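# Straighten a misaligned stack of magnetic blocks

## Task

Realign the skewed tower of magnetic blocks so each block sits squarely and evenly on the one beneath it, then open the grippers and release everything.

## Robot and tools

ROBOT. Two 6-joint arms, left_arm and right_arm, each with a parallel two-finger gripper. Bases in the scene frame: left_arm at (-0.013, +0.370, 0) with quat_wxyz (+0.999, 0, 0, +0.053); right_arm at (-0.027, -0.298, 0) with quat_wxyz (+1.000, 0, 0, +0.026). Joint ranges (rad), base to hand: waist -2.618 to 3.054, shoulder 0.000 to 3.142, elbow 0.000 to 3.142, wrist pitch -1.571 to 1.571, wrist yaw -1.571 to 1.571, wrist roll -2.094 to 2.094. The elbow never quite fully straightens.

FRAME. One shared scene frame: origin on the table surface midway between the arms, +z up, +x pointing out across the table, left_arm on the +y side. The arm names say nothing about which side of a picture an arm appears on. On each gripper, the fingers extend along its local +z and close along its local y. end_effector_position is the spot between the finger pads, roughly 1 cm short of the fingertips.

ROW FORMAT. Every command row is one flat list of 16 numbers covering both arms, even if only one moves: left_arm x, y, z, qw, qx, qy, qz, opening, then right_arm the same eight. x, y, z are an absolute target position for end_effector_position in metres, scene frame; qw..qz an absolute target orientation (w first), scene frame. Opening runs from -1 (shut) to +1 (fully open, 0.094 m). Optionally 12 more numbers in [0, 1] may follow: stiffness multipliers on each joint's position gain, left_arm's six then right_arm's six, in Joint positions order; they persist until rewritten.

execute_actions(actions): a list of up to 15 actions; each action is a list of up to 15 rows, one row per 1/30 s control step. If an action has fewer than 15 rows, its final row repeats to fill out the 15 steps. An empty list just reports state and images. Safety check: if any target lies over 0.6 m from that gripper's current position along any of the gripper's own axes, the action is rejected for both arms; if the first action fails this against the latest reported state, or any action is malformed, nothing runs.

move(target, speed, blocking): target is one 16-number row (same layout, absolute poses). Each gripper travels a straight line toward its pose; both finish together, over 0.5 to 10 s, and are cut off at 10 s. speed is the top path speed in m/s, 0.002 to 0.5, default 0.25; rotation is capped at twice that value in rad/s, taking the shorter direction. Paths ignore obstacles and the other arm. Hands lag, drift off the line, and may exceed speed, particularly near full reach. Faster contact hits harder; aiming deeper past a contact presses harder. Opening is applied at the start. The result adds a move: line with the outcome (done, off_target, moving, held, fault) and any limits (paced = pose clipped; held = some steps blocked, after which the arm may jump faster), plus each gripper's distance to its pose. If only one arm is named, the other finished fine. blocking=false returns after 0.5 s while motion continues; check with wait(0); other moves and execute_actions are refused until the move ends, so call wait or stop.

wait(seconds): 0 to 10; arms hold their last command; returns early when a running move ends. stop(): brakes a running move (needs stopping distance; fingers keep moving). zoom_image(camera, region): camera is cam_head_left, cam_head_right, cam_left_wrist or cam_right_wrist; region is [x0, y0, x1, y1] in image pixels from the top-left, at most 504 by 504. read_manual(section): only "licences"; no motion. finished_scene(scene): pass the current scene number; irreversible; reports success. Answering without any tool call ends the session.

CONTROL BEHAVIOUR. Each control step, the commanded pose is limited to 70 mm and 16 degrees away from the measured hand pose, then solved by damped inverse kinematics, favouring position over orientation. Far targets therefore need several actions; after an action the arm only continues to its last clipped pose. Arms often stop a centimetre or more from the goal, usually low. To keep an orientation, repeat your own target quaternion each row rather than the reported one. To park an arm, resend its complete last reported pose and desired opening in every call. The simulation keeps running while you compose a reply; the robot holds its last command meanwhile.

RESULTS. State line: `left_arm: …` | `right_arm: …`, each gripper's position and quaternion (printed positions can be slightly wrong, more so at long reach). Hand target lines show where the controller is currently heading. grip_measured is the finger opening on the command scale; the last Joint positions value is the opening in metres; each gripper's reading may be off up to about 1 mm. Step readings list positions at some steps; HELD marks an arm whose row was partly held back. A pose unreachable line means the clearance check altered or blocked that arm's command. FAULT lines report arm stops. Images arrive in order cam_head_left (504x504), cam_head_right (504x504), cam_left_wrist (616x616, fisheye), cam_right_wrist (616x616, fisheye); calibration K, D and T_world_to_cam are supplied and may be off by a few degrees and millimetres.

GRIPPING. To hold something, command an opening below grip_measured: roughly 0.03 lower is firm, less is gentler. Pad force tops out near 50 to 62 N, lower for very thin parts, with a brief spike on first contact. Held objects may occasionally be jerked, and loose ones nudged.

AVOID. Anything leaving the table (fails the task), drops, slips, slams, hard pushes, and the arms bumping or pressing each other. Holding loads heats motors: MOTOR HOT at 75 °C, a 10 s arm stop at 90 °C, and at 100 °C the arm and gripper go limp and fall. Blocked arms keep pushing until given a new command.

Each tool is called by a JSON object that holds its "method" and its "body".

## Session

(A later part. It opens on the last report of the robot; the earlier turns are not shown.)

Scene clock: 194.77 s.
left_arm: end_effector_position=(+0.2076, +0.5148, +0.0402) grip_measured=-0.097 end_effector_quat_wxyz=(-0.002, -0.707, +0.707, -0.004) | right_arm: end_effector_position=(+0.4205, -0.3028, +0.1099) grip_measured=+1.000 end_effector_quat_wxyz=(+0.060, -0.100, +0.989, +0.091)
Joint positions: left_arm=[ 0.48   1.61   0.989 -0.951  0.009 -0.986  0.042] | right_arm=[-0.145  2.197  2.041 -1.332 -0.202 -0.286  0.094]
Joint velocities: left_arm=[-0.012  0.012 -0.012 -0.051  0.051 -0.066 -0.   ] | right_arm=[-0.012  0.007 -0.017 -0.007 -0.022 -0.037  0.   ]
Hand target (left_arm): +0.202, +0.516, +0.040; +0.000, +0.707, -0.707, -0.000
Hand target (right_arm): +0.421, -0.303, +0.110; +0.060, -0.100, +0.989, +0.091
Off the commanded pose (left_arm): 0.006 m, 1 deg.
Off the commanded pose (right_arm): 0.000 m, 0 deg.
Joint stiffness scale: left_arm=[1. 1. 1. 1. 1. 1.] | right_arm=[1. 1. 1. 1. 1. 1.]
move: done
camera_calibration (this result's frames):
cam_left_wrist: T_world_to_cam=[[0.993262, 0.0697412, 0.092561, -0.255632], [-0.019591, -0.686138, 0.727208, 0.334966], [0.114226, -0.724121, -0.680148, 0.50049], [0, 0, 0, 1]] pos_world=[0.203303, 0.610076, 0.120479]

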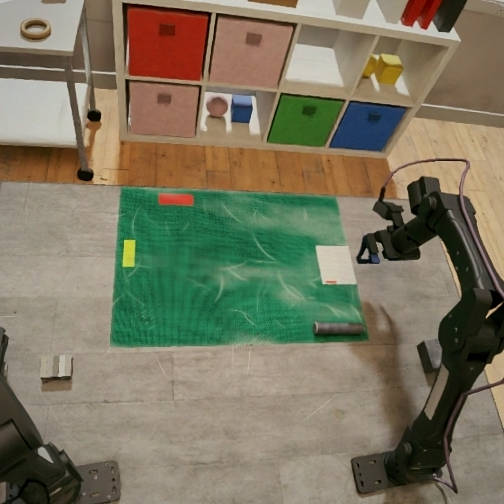

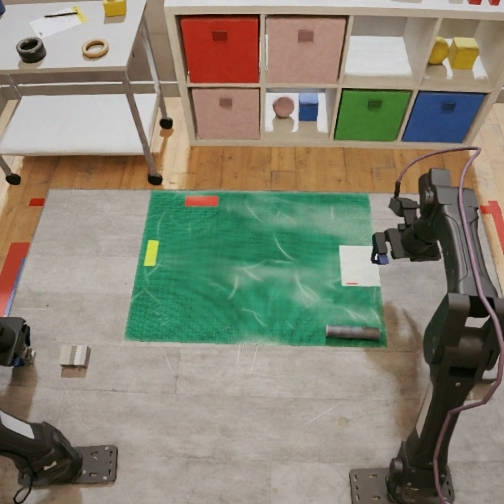

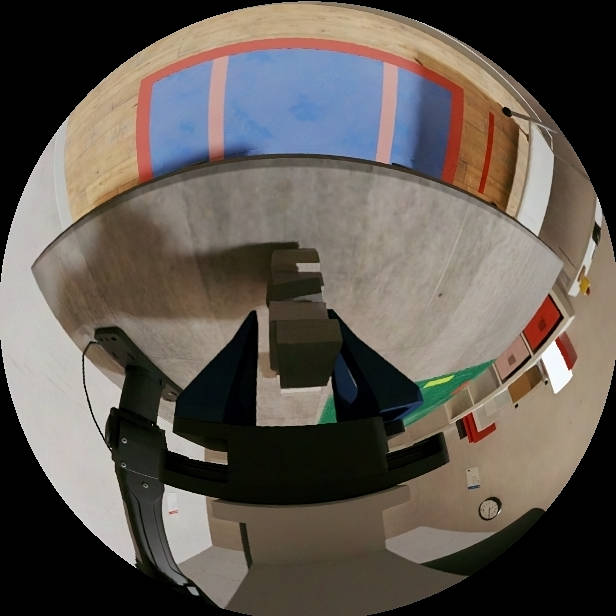

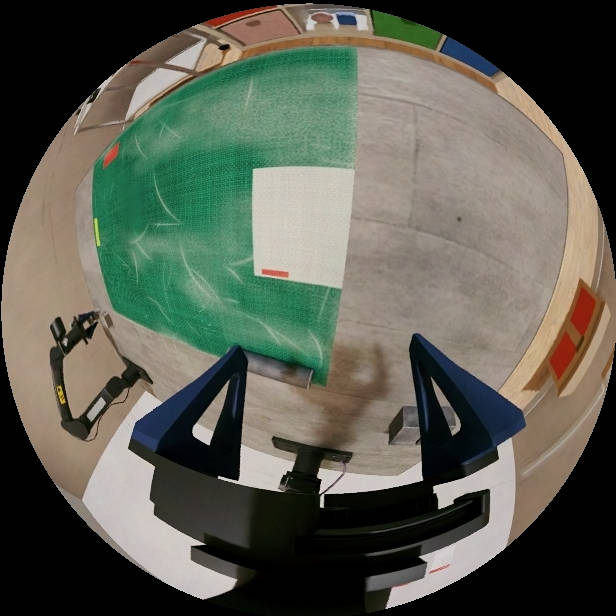

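{"method": "move", "body": {"target": [0.209, 0.516, 0.04, 0.0, -0.707, 0.707, 0.0, -0.1, 0.4205, -0.3028, 0.11, 0.06, -0.1, 0.989, 0.091, 1.0], "speed": 0.03}}

Scene clock: 200.97 s.
left_arm: end_effector_position=(+0.2076, +0.5148, +0.0402) grip_measured=-0.097 end_effector_quat_wxyz=(-0.002, -0.707, +0.708, -0.004) | right_arm: end_effector_position=(+0.4205, -0.3028, +0.1099) grip_measured=+1.000 end_effector_quat_wxyz=(+0.060, -0.100, +0.989, +0.091)
Joint positions: left_arm=[ 0.48   1.61   0.989 -0.951  0.009 -0.985  0.042] | right_arm=[-0.145  2.197  2.041 -1.332 -0.202 -0.286  0.094]
Joint velocities: left_arm=[-0.007  0.012  0.017 -0.022 -0.007  0.037 -0.   ] | right_arm=[ 0.012 -0.012  0.002  0.037  0.037 -0.037  0.   ]
Hand target (left_arm): +0.209, +0.516, +0.040; -0.000, +0.707, -0.707, +0.000
Hand target (right_arm): +0.421, -0.303, +0.110; +0.060, -0.100, +0.989, +0.091
Off the commanded pose (left_arm): 0.002 m, 1 deg.
Off the commanded pose (right_arm): 0.000 m, 0 deg.
Joint stiffness scale: left_arm=[1. 1. 1. 1. 1. 1.] | right_arm=[1. 1. 1. 1. 1. 1.]
move: done
camera_calibration (this result's frames):
cam_left_wrist: T_world_to_cam=[[0.99332, 0.0686341, 0.0927579, -0.255116], [-0.0205358, -0.685887, 0.727419, 0.334986], [0.113547, -0.724465, -0.679896, 0.500752], [0, 0, 0, 1]] pos_world=[0.203432, 0.610049, 0.120449]

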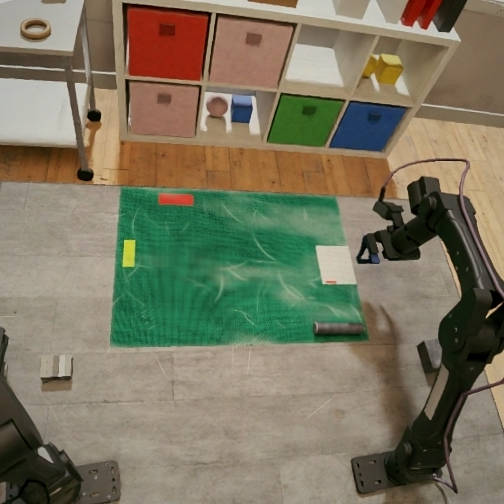

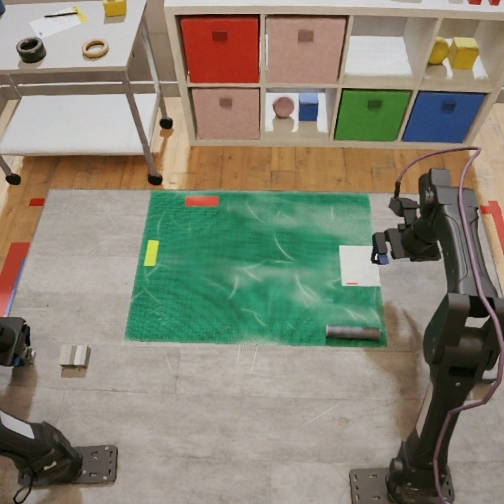

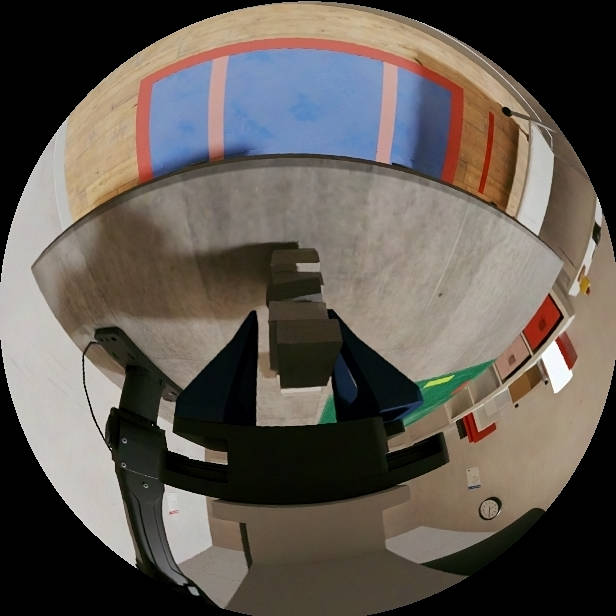

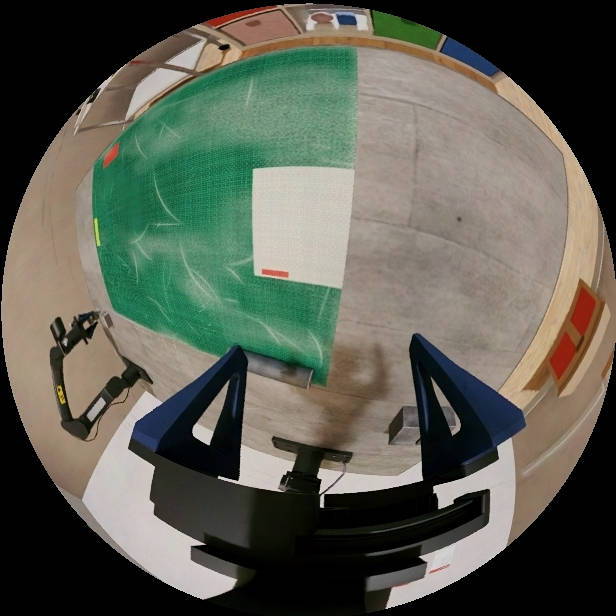

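{"method": "move", "body": {"target": [0.216, 0.516, 0.04, 0.0, -0.707, 0.707, 0.0, -0.1, 0.4205, -0.3028, 0.11, 0.06, -0.1, 0.989, 0.091, 1.0], "speed": 0.01}}

Scene clock: 204.10 s.
left_arm: end_effector_position=(+0.2083, +0.5117, +0.0368) grip_measured=-0.097 end_effector_quat_wxyz=(-0.009, -0.707, +0.707, -0.003) | right_arm: end_effector_position=(+0.4205, -0.3028, +0.1099) grip_measured=+1.000 end_effector_quat_wxyz=(+0.060, -0.100, +0.989, +0.091)
Joint positions: left_arm=[ 0.468  1.624  0.989 -0.951  0.009 -0.997  0.042] | right_arm=[-0.145  2.197  2.041 -1.332 -0.202 -0.286  0.094]
Joint velocities: left_arm=[ 0.022 -0.017 -0.002  0.037  0.007  0.051  0.002] | right_arm=[-0.002 -0.022 -0.017 -0.081  0.051 -0.022  0.   ]
Hand target (left_arm): +0.216, +0.516, +0.040; -0.000, +0.707, -0.707, +0.000
Hand target (right_arm): +0.421, -0.303, +0.110; +0.060, -0.100, +0.989, +0.091
Off the commanded pose (left_arm): 0.009 m, 1 deg.
Off the commanded pose (right_arm): 0.000 m, 0 deg.
Joint stiffness scale: left_arm=[1. 1. 1. 1. 1. 1.] | right_arm=[1. 1. 1. 1. 1. 1.]
move: done
camera_calibration (this result's frames):
cam_left_wrist: T_world_to_cam=[[0.994276, 0.0704373, 0.0803337, -0.255889], [-0.0110198, -0.680282, 0.732868, 0.330347], [0.106271, -0.729558, -0.675612, 0.500088], [0, 0, 0, 1]] pos_world=[0.20492, 0.607597, 0.116321]

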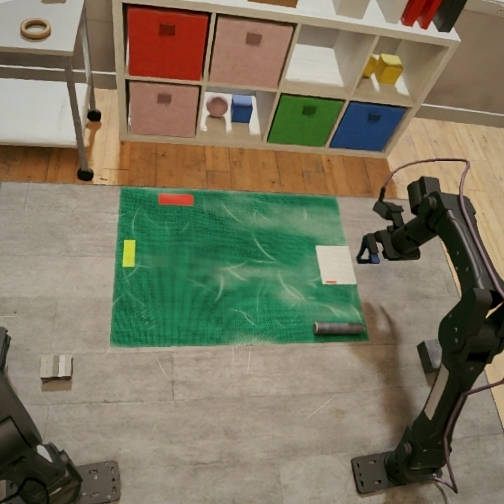

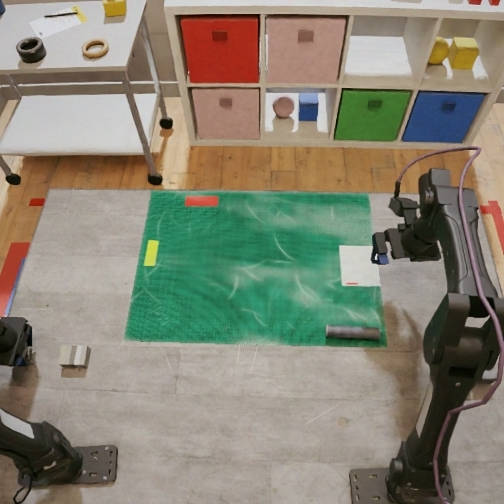

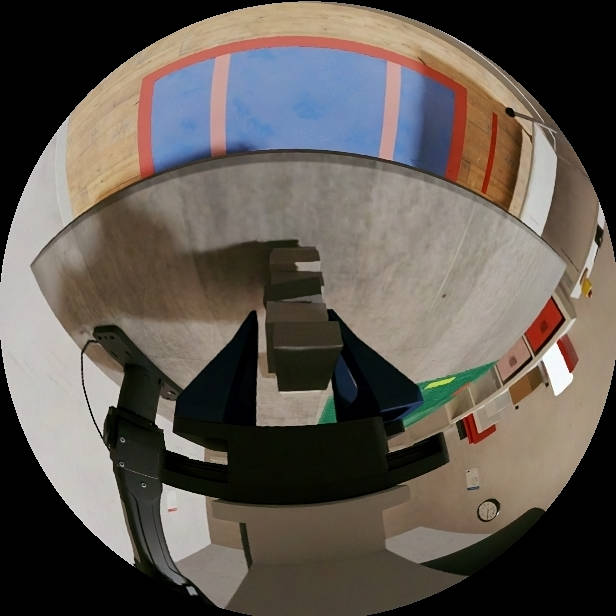

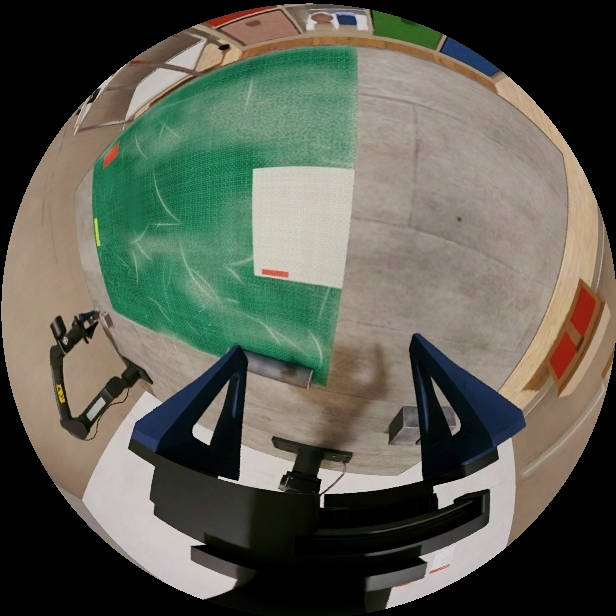

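{"method": "execute_actions", "body": {"actions": [[[0.209, 0.513, 0.037, 0.0, -0.707, 0.707, 0.0, -0.13, 0.4205, -0.3028, 0.11, 0.06, -0.1, 0.989, 0.091, 1.0],[0.209, 0.513, 0.037, 0.0, -0.707, 0.707, 0.0, -0.16, 0.4205, -0.3028, 0.11, 0.06, -0.1, 0.989, 0.091, 1.0],[0.209, 0.513, 0.037, 0.0, -0.707, 0.707, 0.0, -0.19, 0.4205, -0.3028, 0.11, 0.06, -0.1, 0.989, 0.091, 1.0],[0.209, 0.513, 0.037, 0.0, -0.707, 0.707, 0.0, -0.22, 0.4205, -0.3028, 0.11, 0.06, -0.1, 0.989, 0.091, 1.0],[0.209, 0.513, 0.037, 0.0, -0.707, 0.707, 0.0, -0.25, 0.4205, -0.3028, 0.11, 0.06, -0.1, 0.989, 0.091, 1.0],[0.209, 0.513, 0.037, 0.0, -0.707, 0.707, 0.0, -0.28, 0.4205, -0.3028, 0.11, 0.06, -0.1, 0.989, 0.091, 1.0],[0.209, 0.513, 0.037, 0.0, -0.707, 0.707, 0.0, -0.31, 0.4205, -0.3028, 0.11, 0.06, -0.1, 0.989, 0.091, 1.0],[0.209, 0.513, 0.037, 0.0, -0.707, 0.707, 0.0, -0.34, 0.4205, -0.3028, 0.11, 0.06, -0.1, 0.989, 0.091, 1.0],[0.209, 0.513, 0.037, 0.0, -0.707, 0.707, 0.0, -0.37, 0.4205, -0.3028, 0.11, 0.06, -0.1, 0.989, 0.091, 1.0],[0.209, 0.513, 0.037, 0.0, -0.707, 0.707, 0.0, -0.40, 0.4205, -0.3028, 0.11, 0.06, -0.1, 0.989, 0.091, 1.0],[0.209, 0.513, 0.037, 0.0, -0.707, 0.707, 0.0, -0.43, 0.4205, -0.3028, 0.11, 0.06, -0.1, 0.989, 0.091, 1.0],[0.209, 0.513, 0.037, 0.0, -0.707, 0.707, 0.0, -0.46, 0.4205, -0.3028, 0.11, 0.06, -0.1, 0.989, 0.091, 1.0],[0.209, 0.513, 0.037, 0.0, -0.707, 0.707, 0.0, -0.48, 0.4205, -0.3028, 0.11, 0.06, -0.1, 0.989, 0.091, 1.0],[0.209, 0.513, 0.037, 0.0, -0.707, 0.707, 0.0, -0.50, 0.4205, -0.3028, 0.11, 0.06, -0.1, 0.989, 0.091, 1.0]],[[0.209, 0.513, 0.037, 0.0, -0.707, 0.707, 0.0, -0.50, 0.4205, -0.3028, 0.11, 0.06, -0.1, 0.989, 0.091, 1.0]]]}}

{"method": "zoom_image", "body": {"camera": "cam_left_wrist", "region": [220, 230, 380, 400]}}

Scene clock: 219.77 s.
left_arm: end_effector_position=(+0.2107, +0.5125, +0.0368) grip_measured=-0.478 end_effector_quat_wxyz=(-0.004, -0.707, +0.707, -0.006) | right_arm: end_effector_position=(+0.4205, -0.3028, +0.1099) grip_measured=+1.000 end_effector_quat_wxyz=(+0.060, -0.100, +0.989, +0.091)
Joint positions: left_arm=[ 0.468  1.624  0.989 -0.941  0.013 -0.998  0.025] | right_arm=[-0.145  2.197  2.041 -1.332 -0.202 -0.286  0.094]
Joint velocities: left_arm=[ 0.002 -0.017 -0.007  0.007  0.022  0.066  0.   ] | right_arm=[-0.017  0.002 -0.012 -0.022 -0.066  0.022  0.   ]
Hand target (left_arm): +0.209, +0.513, +0.037; -0.000, +0.707, -0.707, +0.000
Hand target (right_arm): +0.421, -0.303, +0.110; +0.060, -0.100, +0.989, +0.091
Off the commanded pose (left_arm): 0.002 m, 1 deg.
Off the commanded pose (right_arm): 0.000 m, 0 deg.
Joint stiffness scale: left_arm=[1. 1. 1. 1. 1. 1.] | right_arm=[1. 1. 1. 1. 1. 1.]
Step readings (end_effector_position; steps 1 to 15: 1st action; 16 to 30: 2nd action):
0: left_arm (+0.2083, +0.5117, +0.0368) | right_arm (+0.4205, -0.3028, +0.1099)
1: left_arm (+0.2084, +0.5118, +0.0368) | right_arm (+0.4205, -0.3028, +0.1099)
2: left_arm (+0.2087, +0.5120, +0.0368) | right_arm (+0.4205, -0.3028, +0.1099)
4: left_arm (+0.2098, +0.5122, +0.0368) | right_arm (+0.4205, -0.3028, +0.1099)
8: left_arm (+0.2114, +0.5125, +0.0368) | right_arm (+0.4205, -0.3028, +0.1099)
15: left_arm (+0.2107, +0.5125, +0.0368) | right_arm (+0.4205, -0.3028, +0.1099)
16: left_arm (+0.2107, +0.5125, +0.0368) | right_arm (+0.4205, -0.3028, +0.1099)
17: left_arm (+0.2107, +0.5125, +0.0368) | right_arm (+0.4205, -0.3028, +0.1099)
19: left_arm (+0.2107, +0.5125, +0.0368) | right_arm (+0.4205, -0.3028, +0.1099)
23: left_arm (+0.2107, +0.5125, +0.0368) | right_arm (+0.4205, -0.3028, +0.1099)
30: end_effector_position above
camera_calibration (this result's frames):
cam_left_wrist: T_world_to_cam=[[0.993349, 0.0710179, 0.09063, -0.258815], [-0.0179281, -0.682125, 0.731016, 0.333419], [0.113736, -0.727779, -0.676315, 0.497961], [0, 0, 0, 1]] pos_world=[0.206435, 0.608219, 0.116501]

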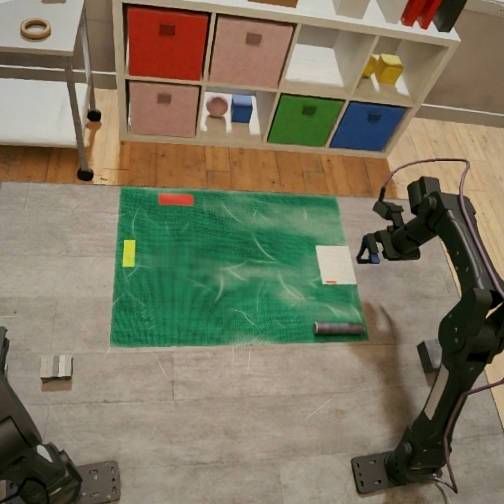

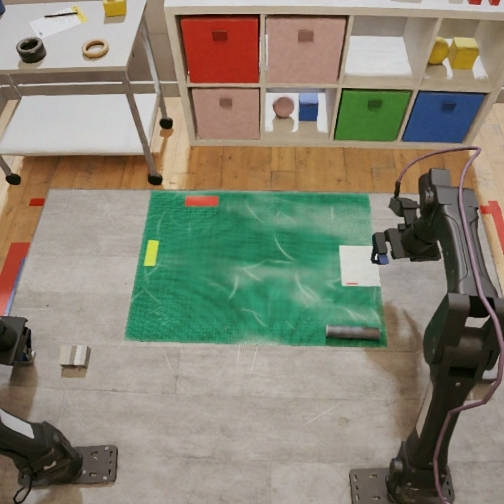

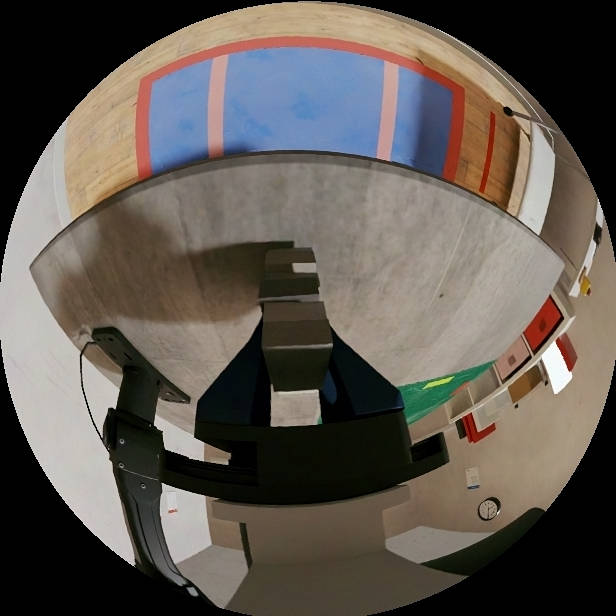

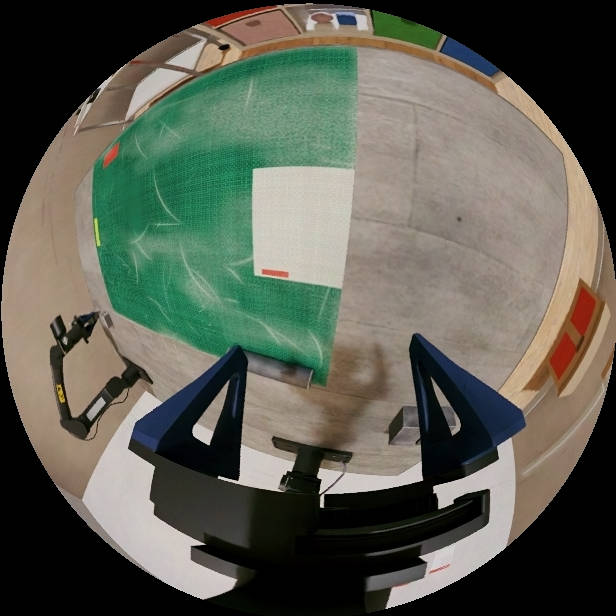

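Region (220, 230, 380, 400) of cam_left_wrist's 616x616 image, scaled by 2.965, with more detail than that image has; it fills the left 474 columns of this view, and the rest is white.

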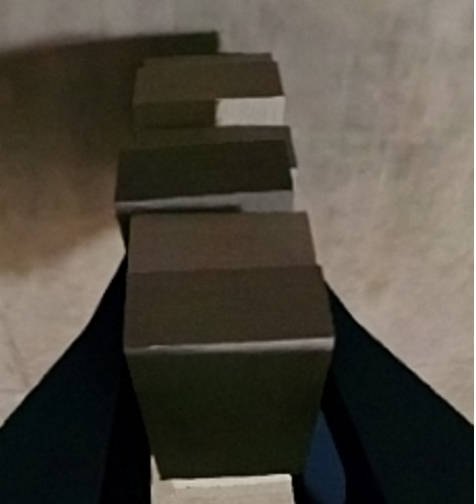

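{"method": "execute_actions", "body": {"actions": [[[0.209, 0.513, 0.037, 0.0, -0.707, 0.707, 0.0, -0.44, 0.4205, -0.3028, 0.11, 0.06, -0.1, 0.989, 0.091, 1.0],[0.209, 0.513, 0.037, 0.0, -0.707, 0.707, 0.0, -0.40, 0.4205, -0.3028, 0.11, 0.06, -0.1, 0.989, 0.091, 1.0],[0.209, 0.513, 0.037, 0.0, -0.707, 0.707, 0.0, -0.3, 0.4205, -0.3028, 0.11, 0.06, -0.1, 0.989, 0.091, 1.0],[0.209, 0.513, 0.037, 0.0, -0.707, 0.707, 0.0, -0.1, 0.4205, -0.3028, 0.11, 0.06, -0.1, 0.989, 0.091, 1.0],[0.209, 0.513, 0.037, 0.0, -0.707, 0.707, 0.0, 0.3, 0.4205, -0.3028, 0.11, 0.06, -0.1, 0.989, 0.091, 1.0]]]}}

{"method": "move", "body": {"target": [0.21, 0.517, 0.115, 0.0, -0.707, 0.707, 0.0, 0.3, 0.4205, -0.3028, 0.11, 0.06, -0.1, 0.989, 0.091, 1.0], "speed": 0.15}}

Scene clock: 235.07 s.
left_arm: end_effector_position=(+0.2107, +0.5125, +0.0368) grip_measured=+0.297 end_effector_quat_wxyz=(-0.004, -0.707, +0.707, -0.006) | right_arm: end_effector_position=(+0.4205, -0.3028, +0.1099) grip_measured=+1.000 end_effector_quat_wxyz=(+0.060, -0.100, +0.989, +0.091)
Joint positions: left_arm=[ 0.468  1.624  0.989 -0.941  0.013 -0.998  0.061] | right_arm=[-0.145  2.197  2.041 -1.332 -0.202 -0.286  0.094]
Joint velocities: left_arm=[ 0.017  0.007  0.012 -0.007  0.051 -0.007  0.001] | right_arm=[-0.007 -0.002  0.012  0.007  0.051 -0.037  0.   ]
Hand target (left_arm): +0.209, +0.513, +0.037; -0.000, +0.707, -0.707, +0.000
Hand target (right_arm): +0.421, -0.303, +0.110; +0.060, -0.100, +0.989, +0.091
Off the commanded pose (left_arm): 0.002 m, 1 deg.
Off the commanded pose (right_arm): 0.000 m, 0 deg.
Joint stiffness scale: left_arm=[1. 1. 1. 1. 1. 1.] | right_arm=[1. 1. 1. 1. 1. 1.]
Step readings (end_effector_position):
0: left_arm (+0.2107, +0.5125, +0.0368) | right_arm (+0.4205, -0.3028, +0.1099)
1: left_arm (+0.2107, +0.5125, +0.0368) | right_arm (+0.4205, -0.3028, +0.1099)
2: left_arm (+0.2107, +0.5125, +0.0368) | right_arm (+0.4205, -0.3028, +0.1099)
4: left_arm (+0.2107, +0.5125, +0.0368) | right_arm (+0.4205, -0.3028, +0.1099)
8: left_arm (+0.2107, +0.5125, +0.0368) | right_arm (+0.4205, -0.3028, +0.1099)
15: end_effector_position above
camera_calibration (this result's frames):
cam_left_wrist: T_world_to_cam=[[0.993349, 0.0710179, 0.09063, -0.258815], [-0.0179281, -0.682125, 0.731016, 0.333419], [0.113736, -0.727779, -0.676315, 0.497961], [0, 0, 0, 1]] pos_world=[0.206435, 0.608219, 0.116501]

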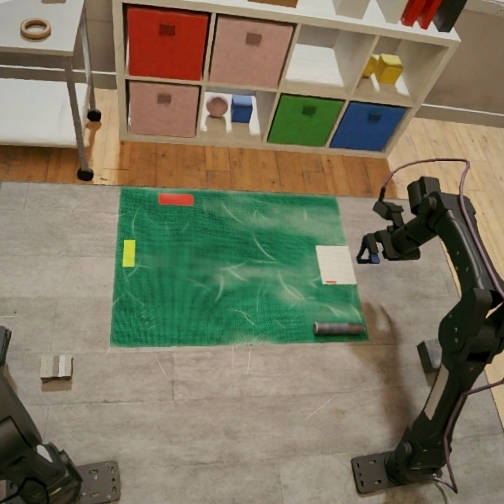

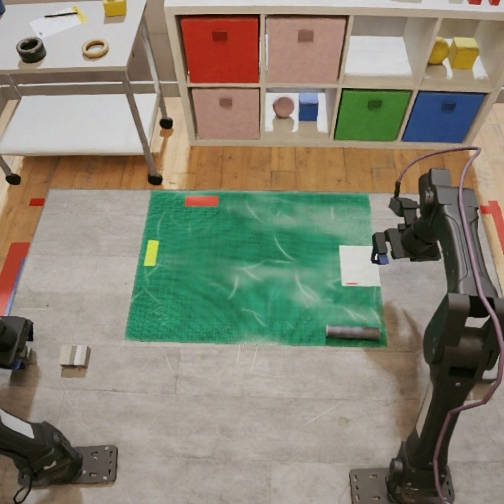

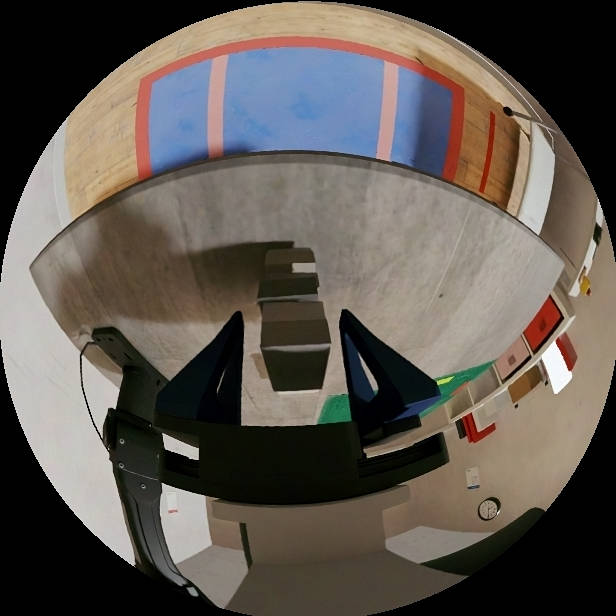

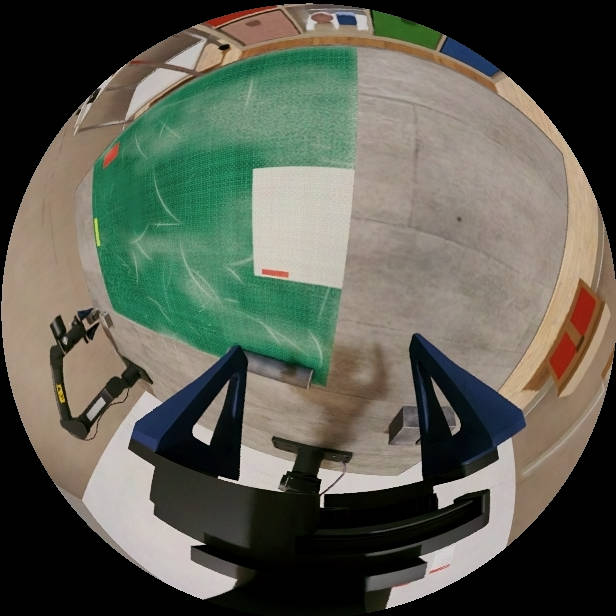

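Scene clock: 236.23 s.
left_arm: end_effector_position=(+0.2097, +0.5118, +0.1072) grip_measured=+0.297 end_effector_quat_wxyz=(-0.010, -0.707, +0.707, -0.004) | right_arm: end_effector_position=(+0.4205, -0.3028, +0.1099) grip_measured=+1.000 end_effector_quat_wxyz=(+0.060, -0.100, +0.989, +0.091)
Joint positions: left_arm=[ 0.468  1.564  1.217 -1.242  0.013 -0.998  0.061] | right_arm=[-0.145  2.197  2.041 -1.332 -0.202 -0.286  0.094]
Joint velocities: left_arm=[ 0.002 -0.007 -0.012 -0.066 -0.022  0.081 -0.001] | right_arm=[-0.012 -0.002 -0.007  0.007 -0.007 -0.022  0.   ]
Hand target (left_arm): +0.209, +0.516, +0.115; +0.000, +0.707, -0.707, +0.000
Hand target (right_arm): +0.421, -0.303, +0.110; +0.060, -0.100, +0.989, +0.091
Off the commanded pose (left_arm): 0.009 m, 1 deg.
Off the commanded pose (right_arm): 0.000 m, 0 deg.
Joint stiffness scale: left_arm=[1. 1. 1. 1. 1. 1.] | right_arm=[1. 1. 1. 1. 1. 1.]
move: done
camera_calibration (this result's frames):
cam_left_wrist: T_world_to_cam=[[0.994258, 0.0716485, 0.0794847, -0.26353], [-0.0100854, -0.676726, 0.736166, 0.276467], [0.106535, -0.732741, -0.672117, 0.548812], [0, 0, 0, 1]] pos_world=[0.206338, 0.608111, 0.186287]

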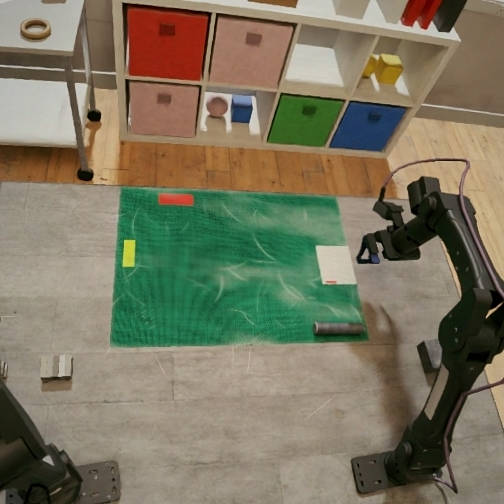

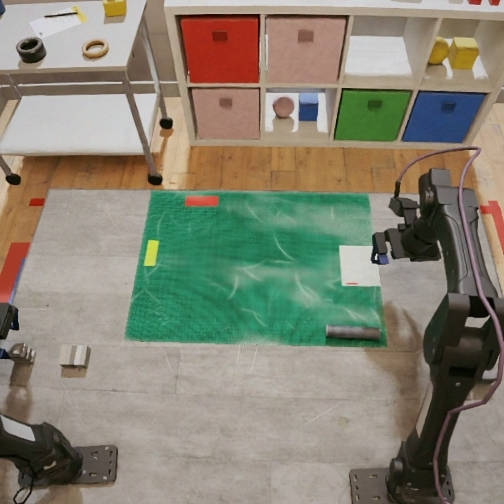

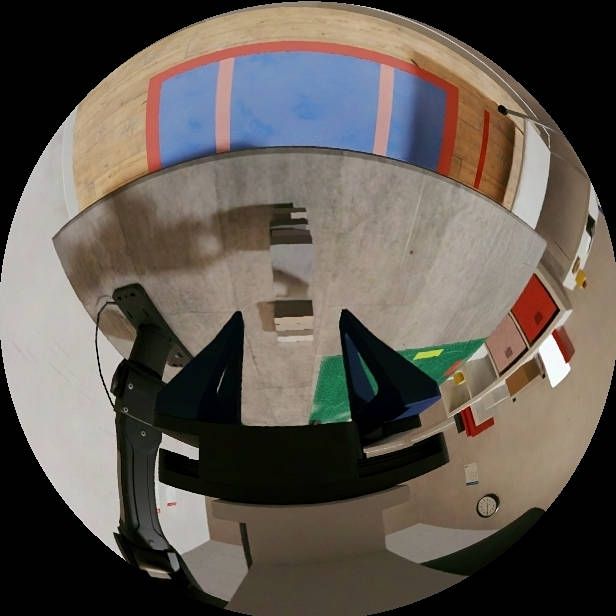

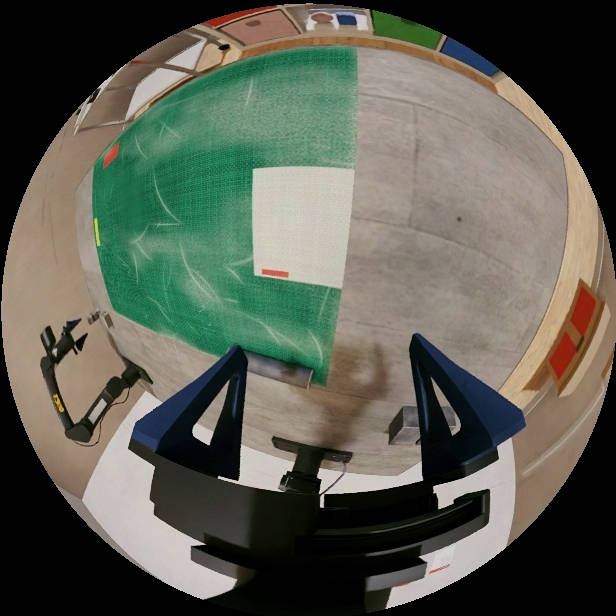

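Now rotate 90° about vertical.

{"method": "move", "body": {"target": [0.21, 0.52, 0.115, 0.0, 0.0, 1.0, 0.0, 0.7, 0.4205, -0.3028, 0.11, 0.06, -0.1, 0.989, 0.091, 1.0], "speed": 0.5}}

Scene clock: 240.47 s.
left_arm: end_effector_position=(+0.2061, +0.5160, +0.1072) grip_measured=+0.697 end_effector_quat_wxyz=(-0.011, -0.001, +1.000, -0.004) | right_arm: end_effector_position=(+0.4205, -0.3028, +0.1099) grip_measured=+1.000 end_effector_quat_wxyz=(+0.060, -0.100, +0.989, +0.091)
Joint positions: left_arm=[ 0.477  1.564  1.217 -1.245 -0.005  0.58   0.08 ] | right_arm=[-0.145  2.197  2.041 -1.332 -0.202 -0.286  0.094]
Joint velocities: left_arm=[-0.012  0.002  0.012 -0.022 -0.022  0.022 -0.   ] | right_arm=[-0.002 -0.007 -0.007 -0.037 -0.051  0.095  0.   ]
Hand target (left_arm): +0.210, +0.520, +0.115; +0.000, -0.000, +1.000, +0.000
Hand target (right_arm): +0.421, -0.303, +0.110; +0.060, -0.100, +0.989, +0.091
Off the commanded pose (left_arm): 0.010 m, 1 deg.
Off the commanded pose (right_arm): 0.000 m, 0 deg.
Joint stiffness scale: left_arm=[1. 1. 1. 1. 1. 1.] | right_arm=[1. 1. 1. 1. 1. 1.]
move: done
camera_calibration (this result's frames):
cam_left_wrist: T_world_to_cam=[[0.0734154, -0.992722, 0.095467, 0.477069], [-0.676748, 0.0207234, 0.735923, 0.056793], [-0.732545, -0.118635, -0.670301, 0.40812], [0, 0, 0, 1]] pos_world=[0.302376, 0.520837, 0.186224]

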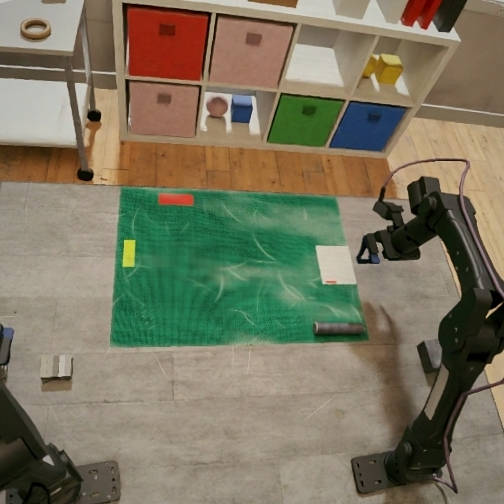

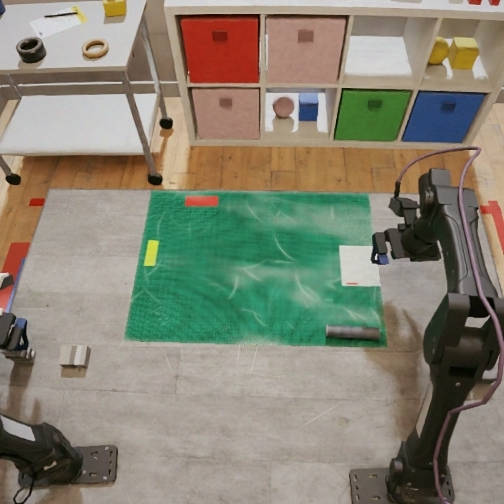

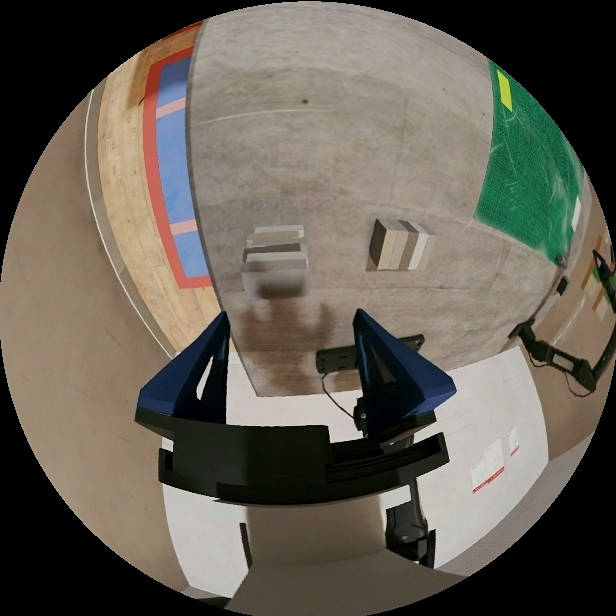

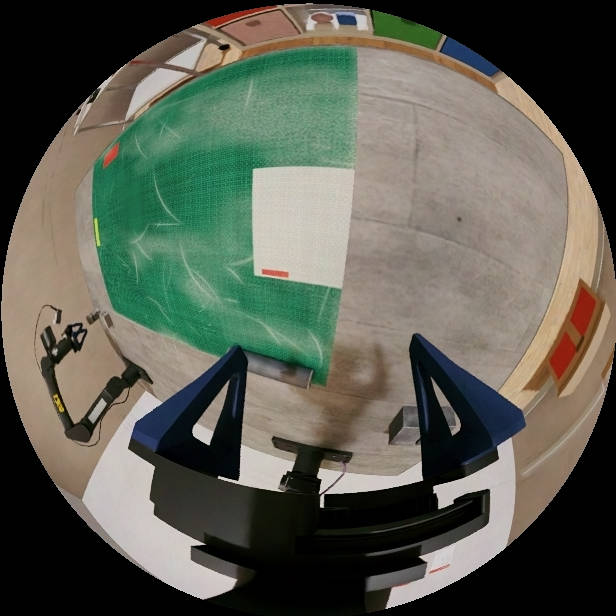

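{"method": "zoom_image", "body": {"camera": "cam_left_wrist", "region": [220, 205, 340, 315]}}

Region (220, 205, 340, 315) of cam_left_wrist's 616x616 image, scaled by 4.200, with more detail than that image has; it fills the top 462 rows of this view, and the rest is white.

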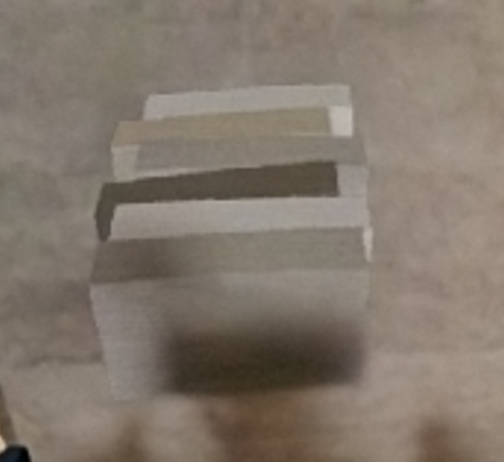

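{"method": "move", "body": {"target": [0.21, 0.524, 0.04, 0.0, 0.0, 1.0, 0.0, 0.7, 0.4205, -0.3028, 0.11, 0.06, -0.1, 0.989, 0.091, 1.0], "speed": 0.1}}

Scene clock: 248.47 s.
left_arm: end_effector_position=(+0.2131, +0.5248, +0.0454) grip_measured=+0.697 end_effector_quat_wxyz=(+0.003, +0.000, +1.000, +0.005) | right_arm: end_effector_position=(+0.4205, -0.3028, +0.1099) grip_measured=+1.000 end_effector_quat_wxyz=(+0.060, -0.100, +0.989, +0.091)
Joint positions: left_arm=[ 0.489  1.629  1.031 -0.961 -0.005  0.596  0.08 ] | right_arm=[-0.145  2.197  2.041 -1.332 -0.202 -0.286  0.094]
Joint velocities: left_arm=[-0.002 -0.012 -0.012  0.037  0.066  0.139 -0.   ] | right_arm=[-0.022 -0.007 -0.002 -0.066 -0.007  0.007  0.   ]
Hand target (left_arm): +0.211, +0.524, +0.040; +0.000, +0.000, +1.000, -0.000
Hand target (right_arm): +0.421, -0.303, +0.110; +0.060, -0.100, +0.989, +0.091
Off the commanded pose (left_arm): 0.006 m, 1 deg.
Off the commanded pose (right_arm): 0.000 m, 0 deg.
Joint stiffness scale: left_arm=[1. 1. 1. 1. 1. 1.] | right_arm=[1. 1. 1. 1. 1. 1.]
move: done
camera_calibration (this result's frames):
cam_left_wrist: T_world_to_cam=[[0.067972, -0.994537, 0.0792239, 0.494001], [-0.696744, 0.00951678, 0.717257, 0.117868], [-0.714092, -0.103952, -0.692291, 0.362217], [0, 0, 0, 1]] pos_world=[0.307201, 0.527834, 0.127081]

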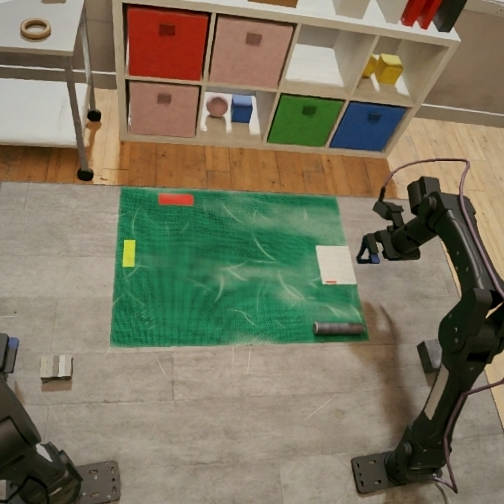

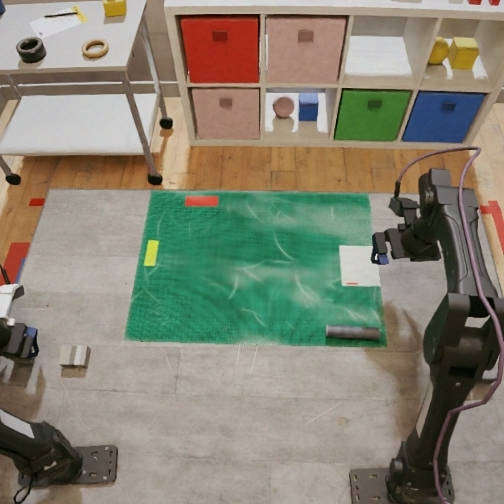

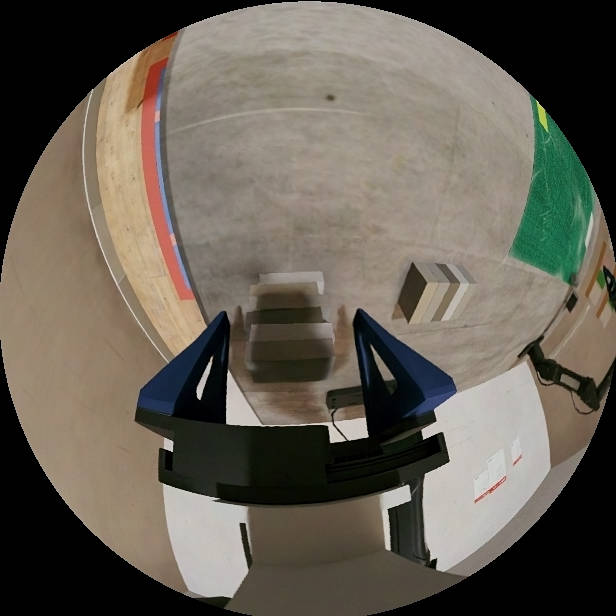

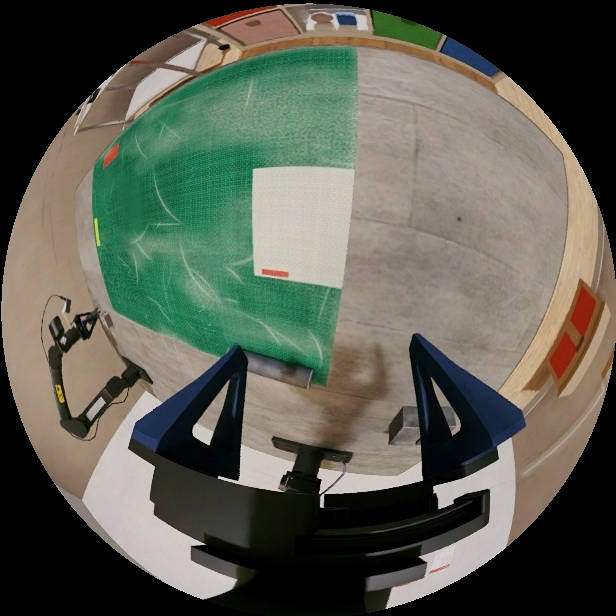

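{"method": "execute_actions", "body": {"actions": [[[0.21, 0.524, 0.04, 0.0, 0.0, 1.0, 0.0, 0.5, 0.4205, -0.3028, 0.11, 0.06, -0.1, 0.989, 0.091, 1.0],[0.21, 0.524, 0.04, 0.0, 0.0, 1.0, 0.0, 0.35, 0.4205, -0.3028, 0.11, 0.06, -0.1, 0.989, 0.091, 1.0],[0.21, 0.524, 0.04, 0.0, 0.0, 1.0, 0.0, 0.25, 0.4205, -0.3028, 0.11, 0.06, -0.1, 0.989, 0.091, 1.0],[0.21, 0.524, 0.04, 0.0, 0.0, 1.0, 0.0, 0.2, 0.4205, -0.3028, 0.11, 0.06, -0.1, 0.989, 0.091, 1.0],[0.21, 0.524, 0.04, 0.0, 0.0, 1.0, 0.0, 0.17, 0.4205, -0.3028, 0.11, 0.06, -0.1, 0.989, 0.091, 1.0],[0.21, 0.524, 0.04, 0.0, 0.0, 1.0, 0.0, 0.14, 0.4205, -0.3028, 0.11, 0.06, -0.1, 0.989, 0.091, 1.0],[0.21, 0.524, 0.04, 0.0, 0.0, 1.0, 0.0, 0.11, 0.4205, -0.3028, 0.11, 0.06, -0.1, 0.989, 0.091, 1.0],[0.21, 0.524, 0.04, 0.0, 0.0, 1.0, 0.0, 0.08, 0.4205, -0.3028, 0.11, 0.06, -0.1, 0.989, 0.091, 1.0],[0.21, 0.524, 0.04, 0.0, 0.0, 1.0, 0.0, 0.05, 0.4205, -0.3028, 0.11, 0.06, -0.1, 0.989, 0.091, 1.0],[0.21, 0.524, 0.04, 0.0, 0.0, 1.0, 0.0, 0.02, 0.4205, -0.3028, 0.11, 0.06, -0.1, 0.989, 0.091, 1.0],[0.21, 0.524, 0.04, 0.0, 0.0, 1.0, 0.0, -0.01, 0.4205, -0.3028, 0.11, 0.06, -0.1, 0.989, 0.091, 1.0],[0.21, 0.524, 0.04, 0.0, 0.0, 1.0, 0.0, -0.04, 0.4205, -0.3028, 0.11, 0.06, -0.1, 0.989, 0.091, 1.0],[0.21, 0.524, 0.04, 0.0, 0.0, 1.0, 0.0, -0.07, 0.4205, -0.3028, 0.11, 0.06, -0.1, 0.989, 0.091, 1.0],[0.21, 0.524, 0.04, 0.0, 0.0, 1.0, 0.0, -0.10, 0.4205, -0.3028, 0.11, 0.06, -0.1, 0.989, 0.091, 1.0],[0.21, 0.524, 0.04, 0.0, 0.0, 1.0, 0.0, -0.13, 0.4205, -0.3028, 0.11, 0.06, -0.1, 0.989, 0.091, 1.0]],[[0.21, 0.524, 0.04, 0.0, 0.0, 1.0, 0.0, -0.15, 0.4205, -0.3028, 0.11, 0.06, -0.1, 0.989, 0.091, 1.0],[0.21, 0.524, 0.04, 0.0, 0.0, 1.0, 0.0, -0.17, 0.4205, -0.3028, 0.11, 0.06, -0.1, 0.989, 0.091, 1.0]]]}}

{"method": "zoom_image", "body": {"camera": "cam_left_wrist", "region": [210, 260, 380, 420]}}

Scene clock: 260.93 s.
left_arm: end_effector_position=(+0.2145, +0.5249, +0.0454) grip_measured=-0.099 end_effector_quat_wxyz=(+0.007, -0.000, +1.000, +0.005) | right_arm: end_effector_position=(+0.4205, -0.3028, +0.1099) grip_measured=+1.000 end_effector_quat_wxyz=(+0.060, -0.100, +0.989, +0.091)
Joint positions: left_arm=[ 0.491  1.629  1.031 -0.956  0.     0.596  0.042] | right_arm=[-0.145  2.197  2.041 -1.332 -0.202 -0.286  0.094]
Joint velocities: left_arm=[-0.012 -0.022 -0.017 -0.037 -0.081 -0.051 -0.001] | right_arm=[-0.007 -0.002  0.002 -0.007  0.037  0.007  0.   ]
Hand target (left_arm): +0.210, +0.524, +0.040; -0.000, -0.000, +1.000, +0.000
Hand target (right_arm): +0.421, -0.303, +0.110; +0.060, -0.100, +0.989, +0.091
Off the commanded pose (left_arm): 0.007 m, 1 deg.
Off the commanded pose (right_arm): 0.000 m, 0 deg.
Joint stiffness scale: left_arm=[1. 1. 1. 1. 1. 1.] | right_arm=[1. 1. 1. 1. 1. 1.]
Step readings (end_effector_position; steps 1 to 15: 1st action; 16 to 30: 2nd action):
0: left_arm (+0.2134, +0.5250, +0.0454) | right_arm (+0.4205, -0.3028, +0.1099)
1: left_arm (+0.2134, +0.5250, +0.0454) | right_arm (+0.4205, -0.3028, +0.1099)
2: left_arm (+0.2134, +0.5250, +0.0454) | right_arm (+0.4205, -0.3028, +0.1099)
4: left_arm (+0.2134, +0.5250, +0.0454) | right_arm (+0.4205, -0.3028, +0.1099)
8: left_arm (+0.2136, +0.5254, +0.0454) | right_arm (+0.4205, -0.3028, +0.1099)
15: left_arm (+0.2145, +0.5249, +0.0454) | right_arm (+0.4205, -0.3028, +0.1099)
16: left_arm (+0.2145, +0.5249, +0.0454) | right_arm (+0.4205, -0.3028, +0.1099)
17: left_arm (+0.2145, +0.5249, +0.0454) | right_arm (+0.4205, -0.3028, +0.1099)
19: left_arm (+0.2145, +0.5249, +0.0454) | right_arm (+0.4205, -0.3028, +0.1099)
23: left_arm (+0.2145, +0.5249, +0.0454) | right_arm (+0.4205, -0.3028, +0.1099)
30: end_effector_position above
camera_calibration (this result's frames):
cam_left_wrist: T_world_to_cam=[[0.0684659, -0.994332, 0.0813399, 0.493759], [-0.70183, 0.00994132, 0.712275, 0.11991], [-0.709047, -0.105853, -0.697171, 0.363364], [0, 0, 0, 1]] pos_world=[0.307993, 0.528231, 0.127756]

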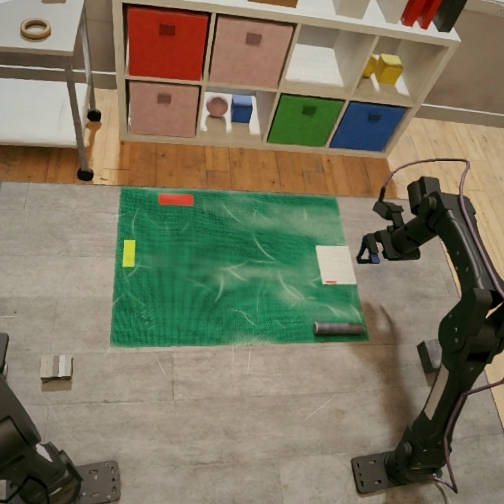

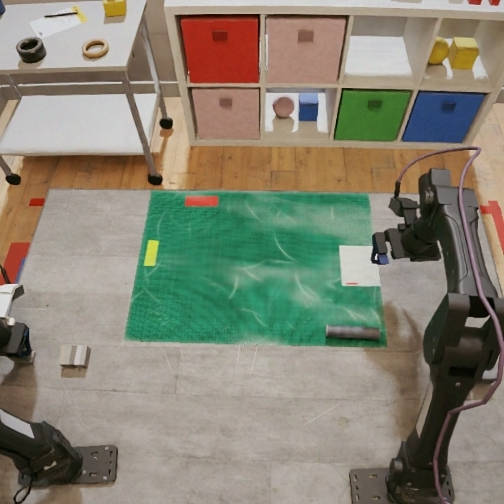

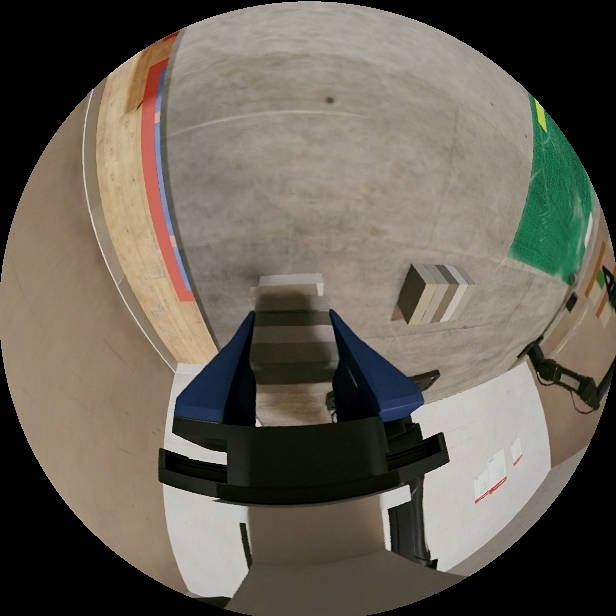

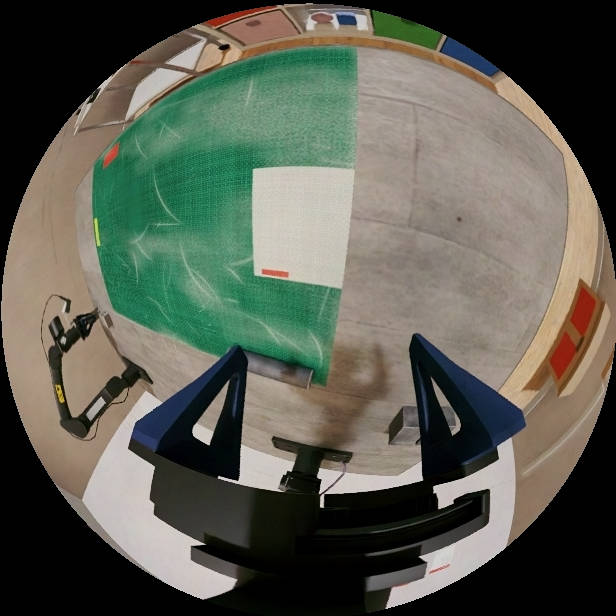

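Region (210, 260, 380, 420) of cam_left_wrist's 616x616 image, scaled by 2.965, with more detail than that image has; it fills the top 474 rows of this view, and the rest is white.

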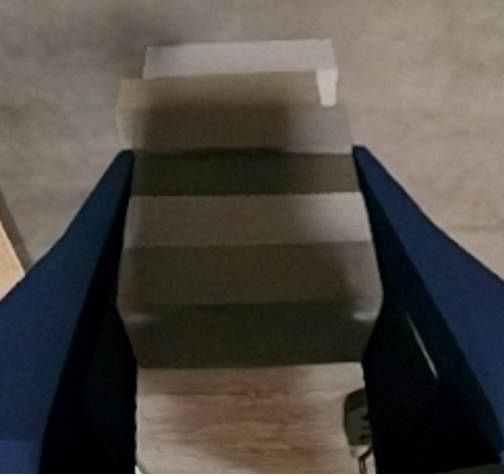

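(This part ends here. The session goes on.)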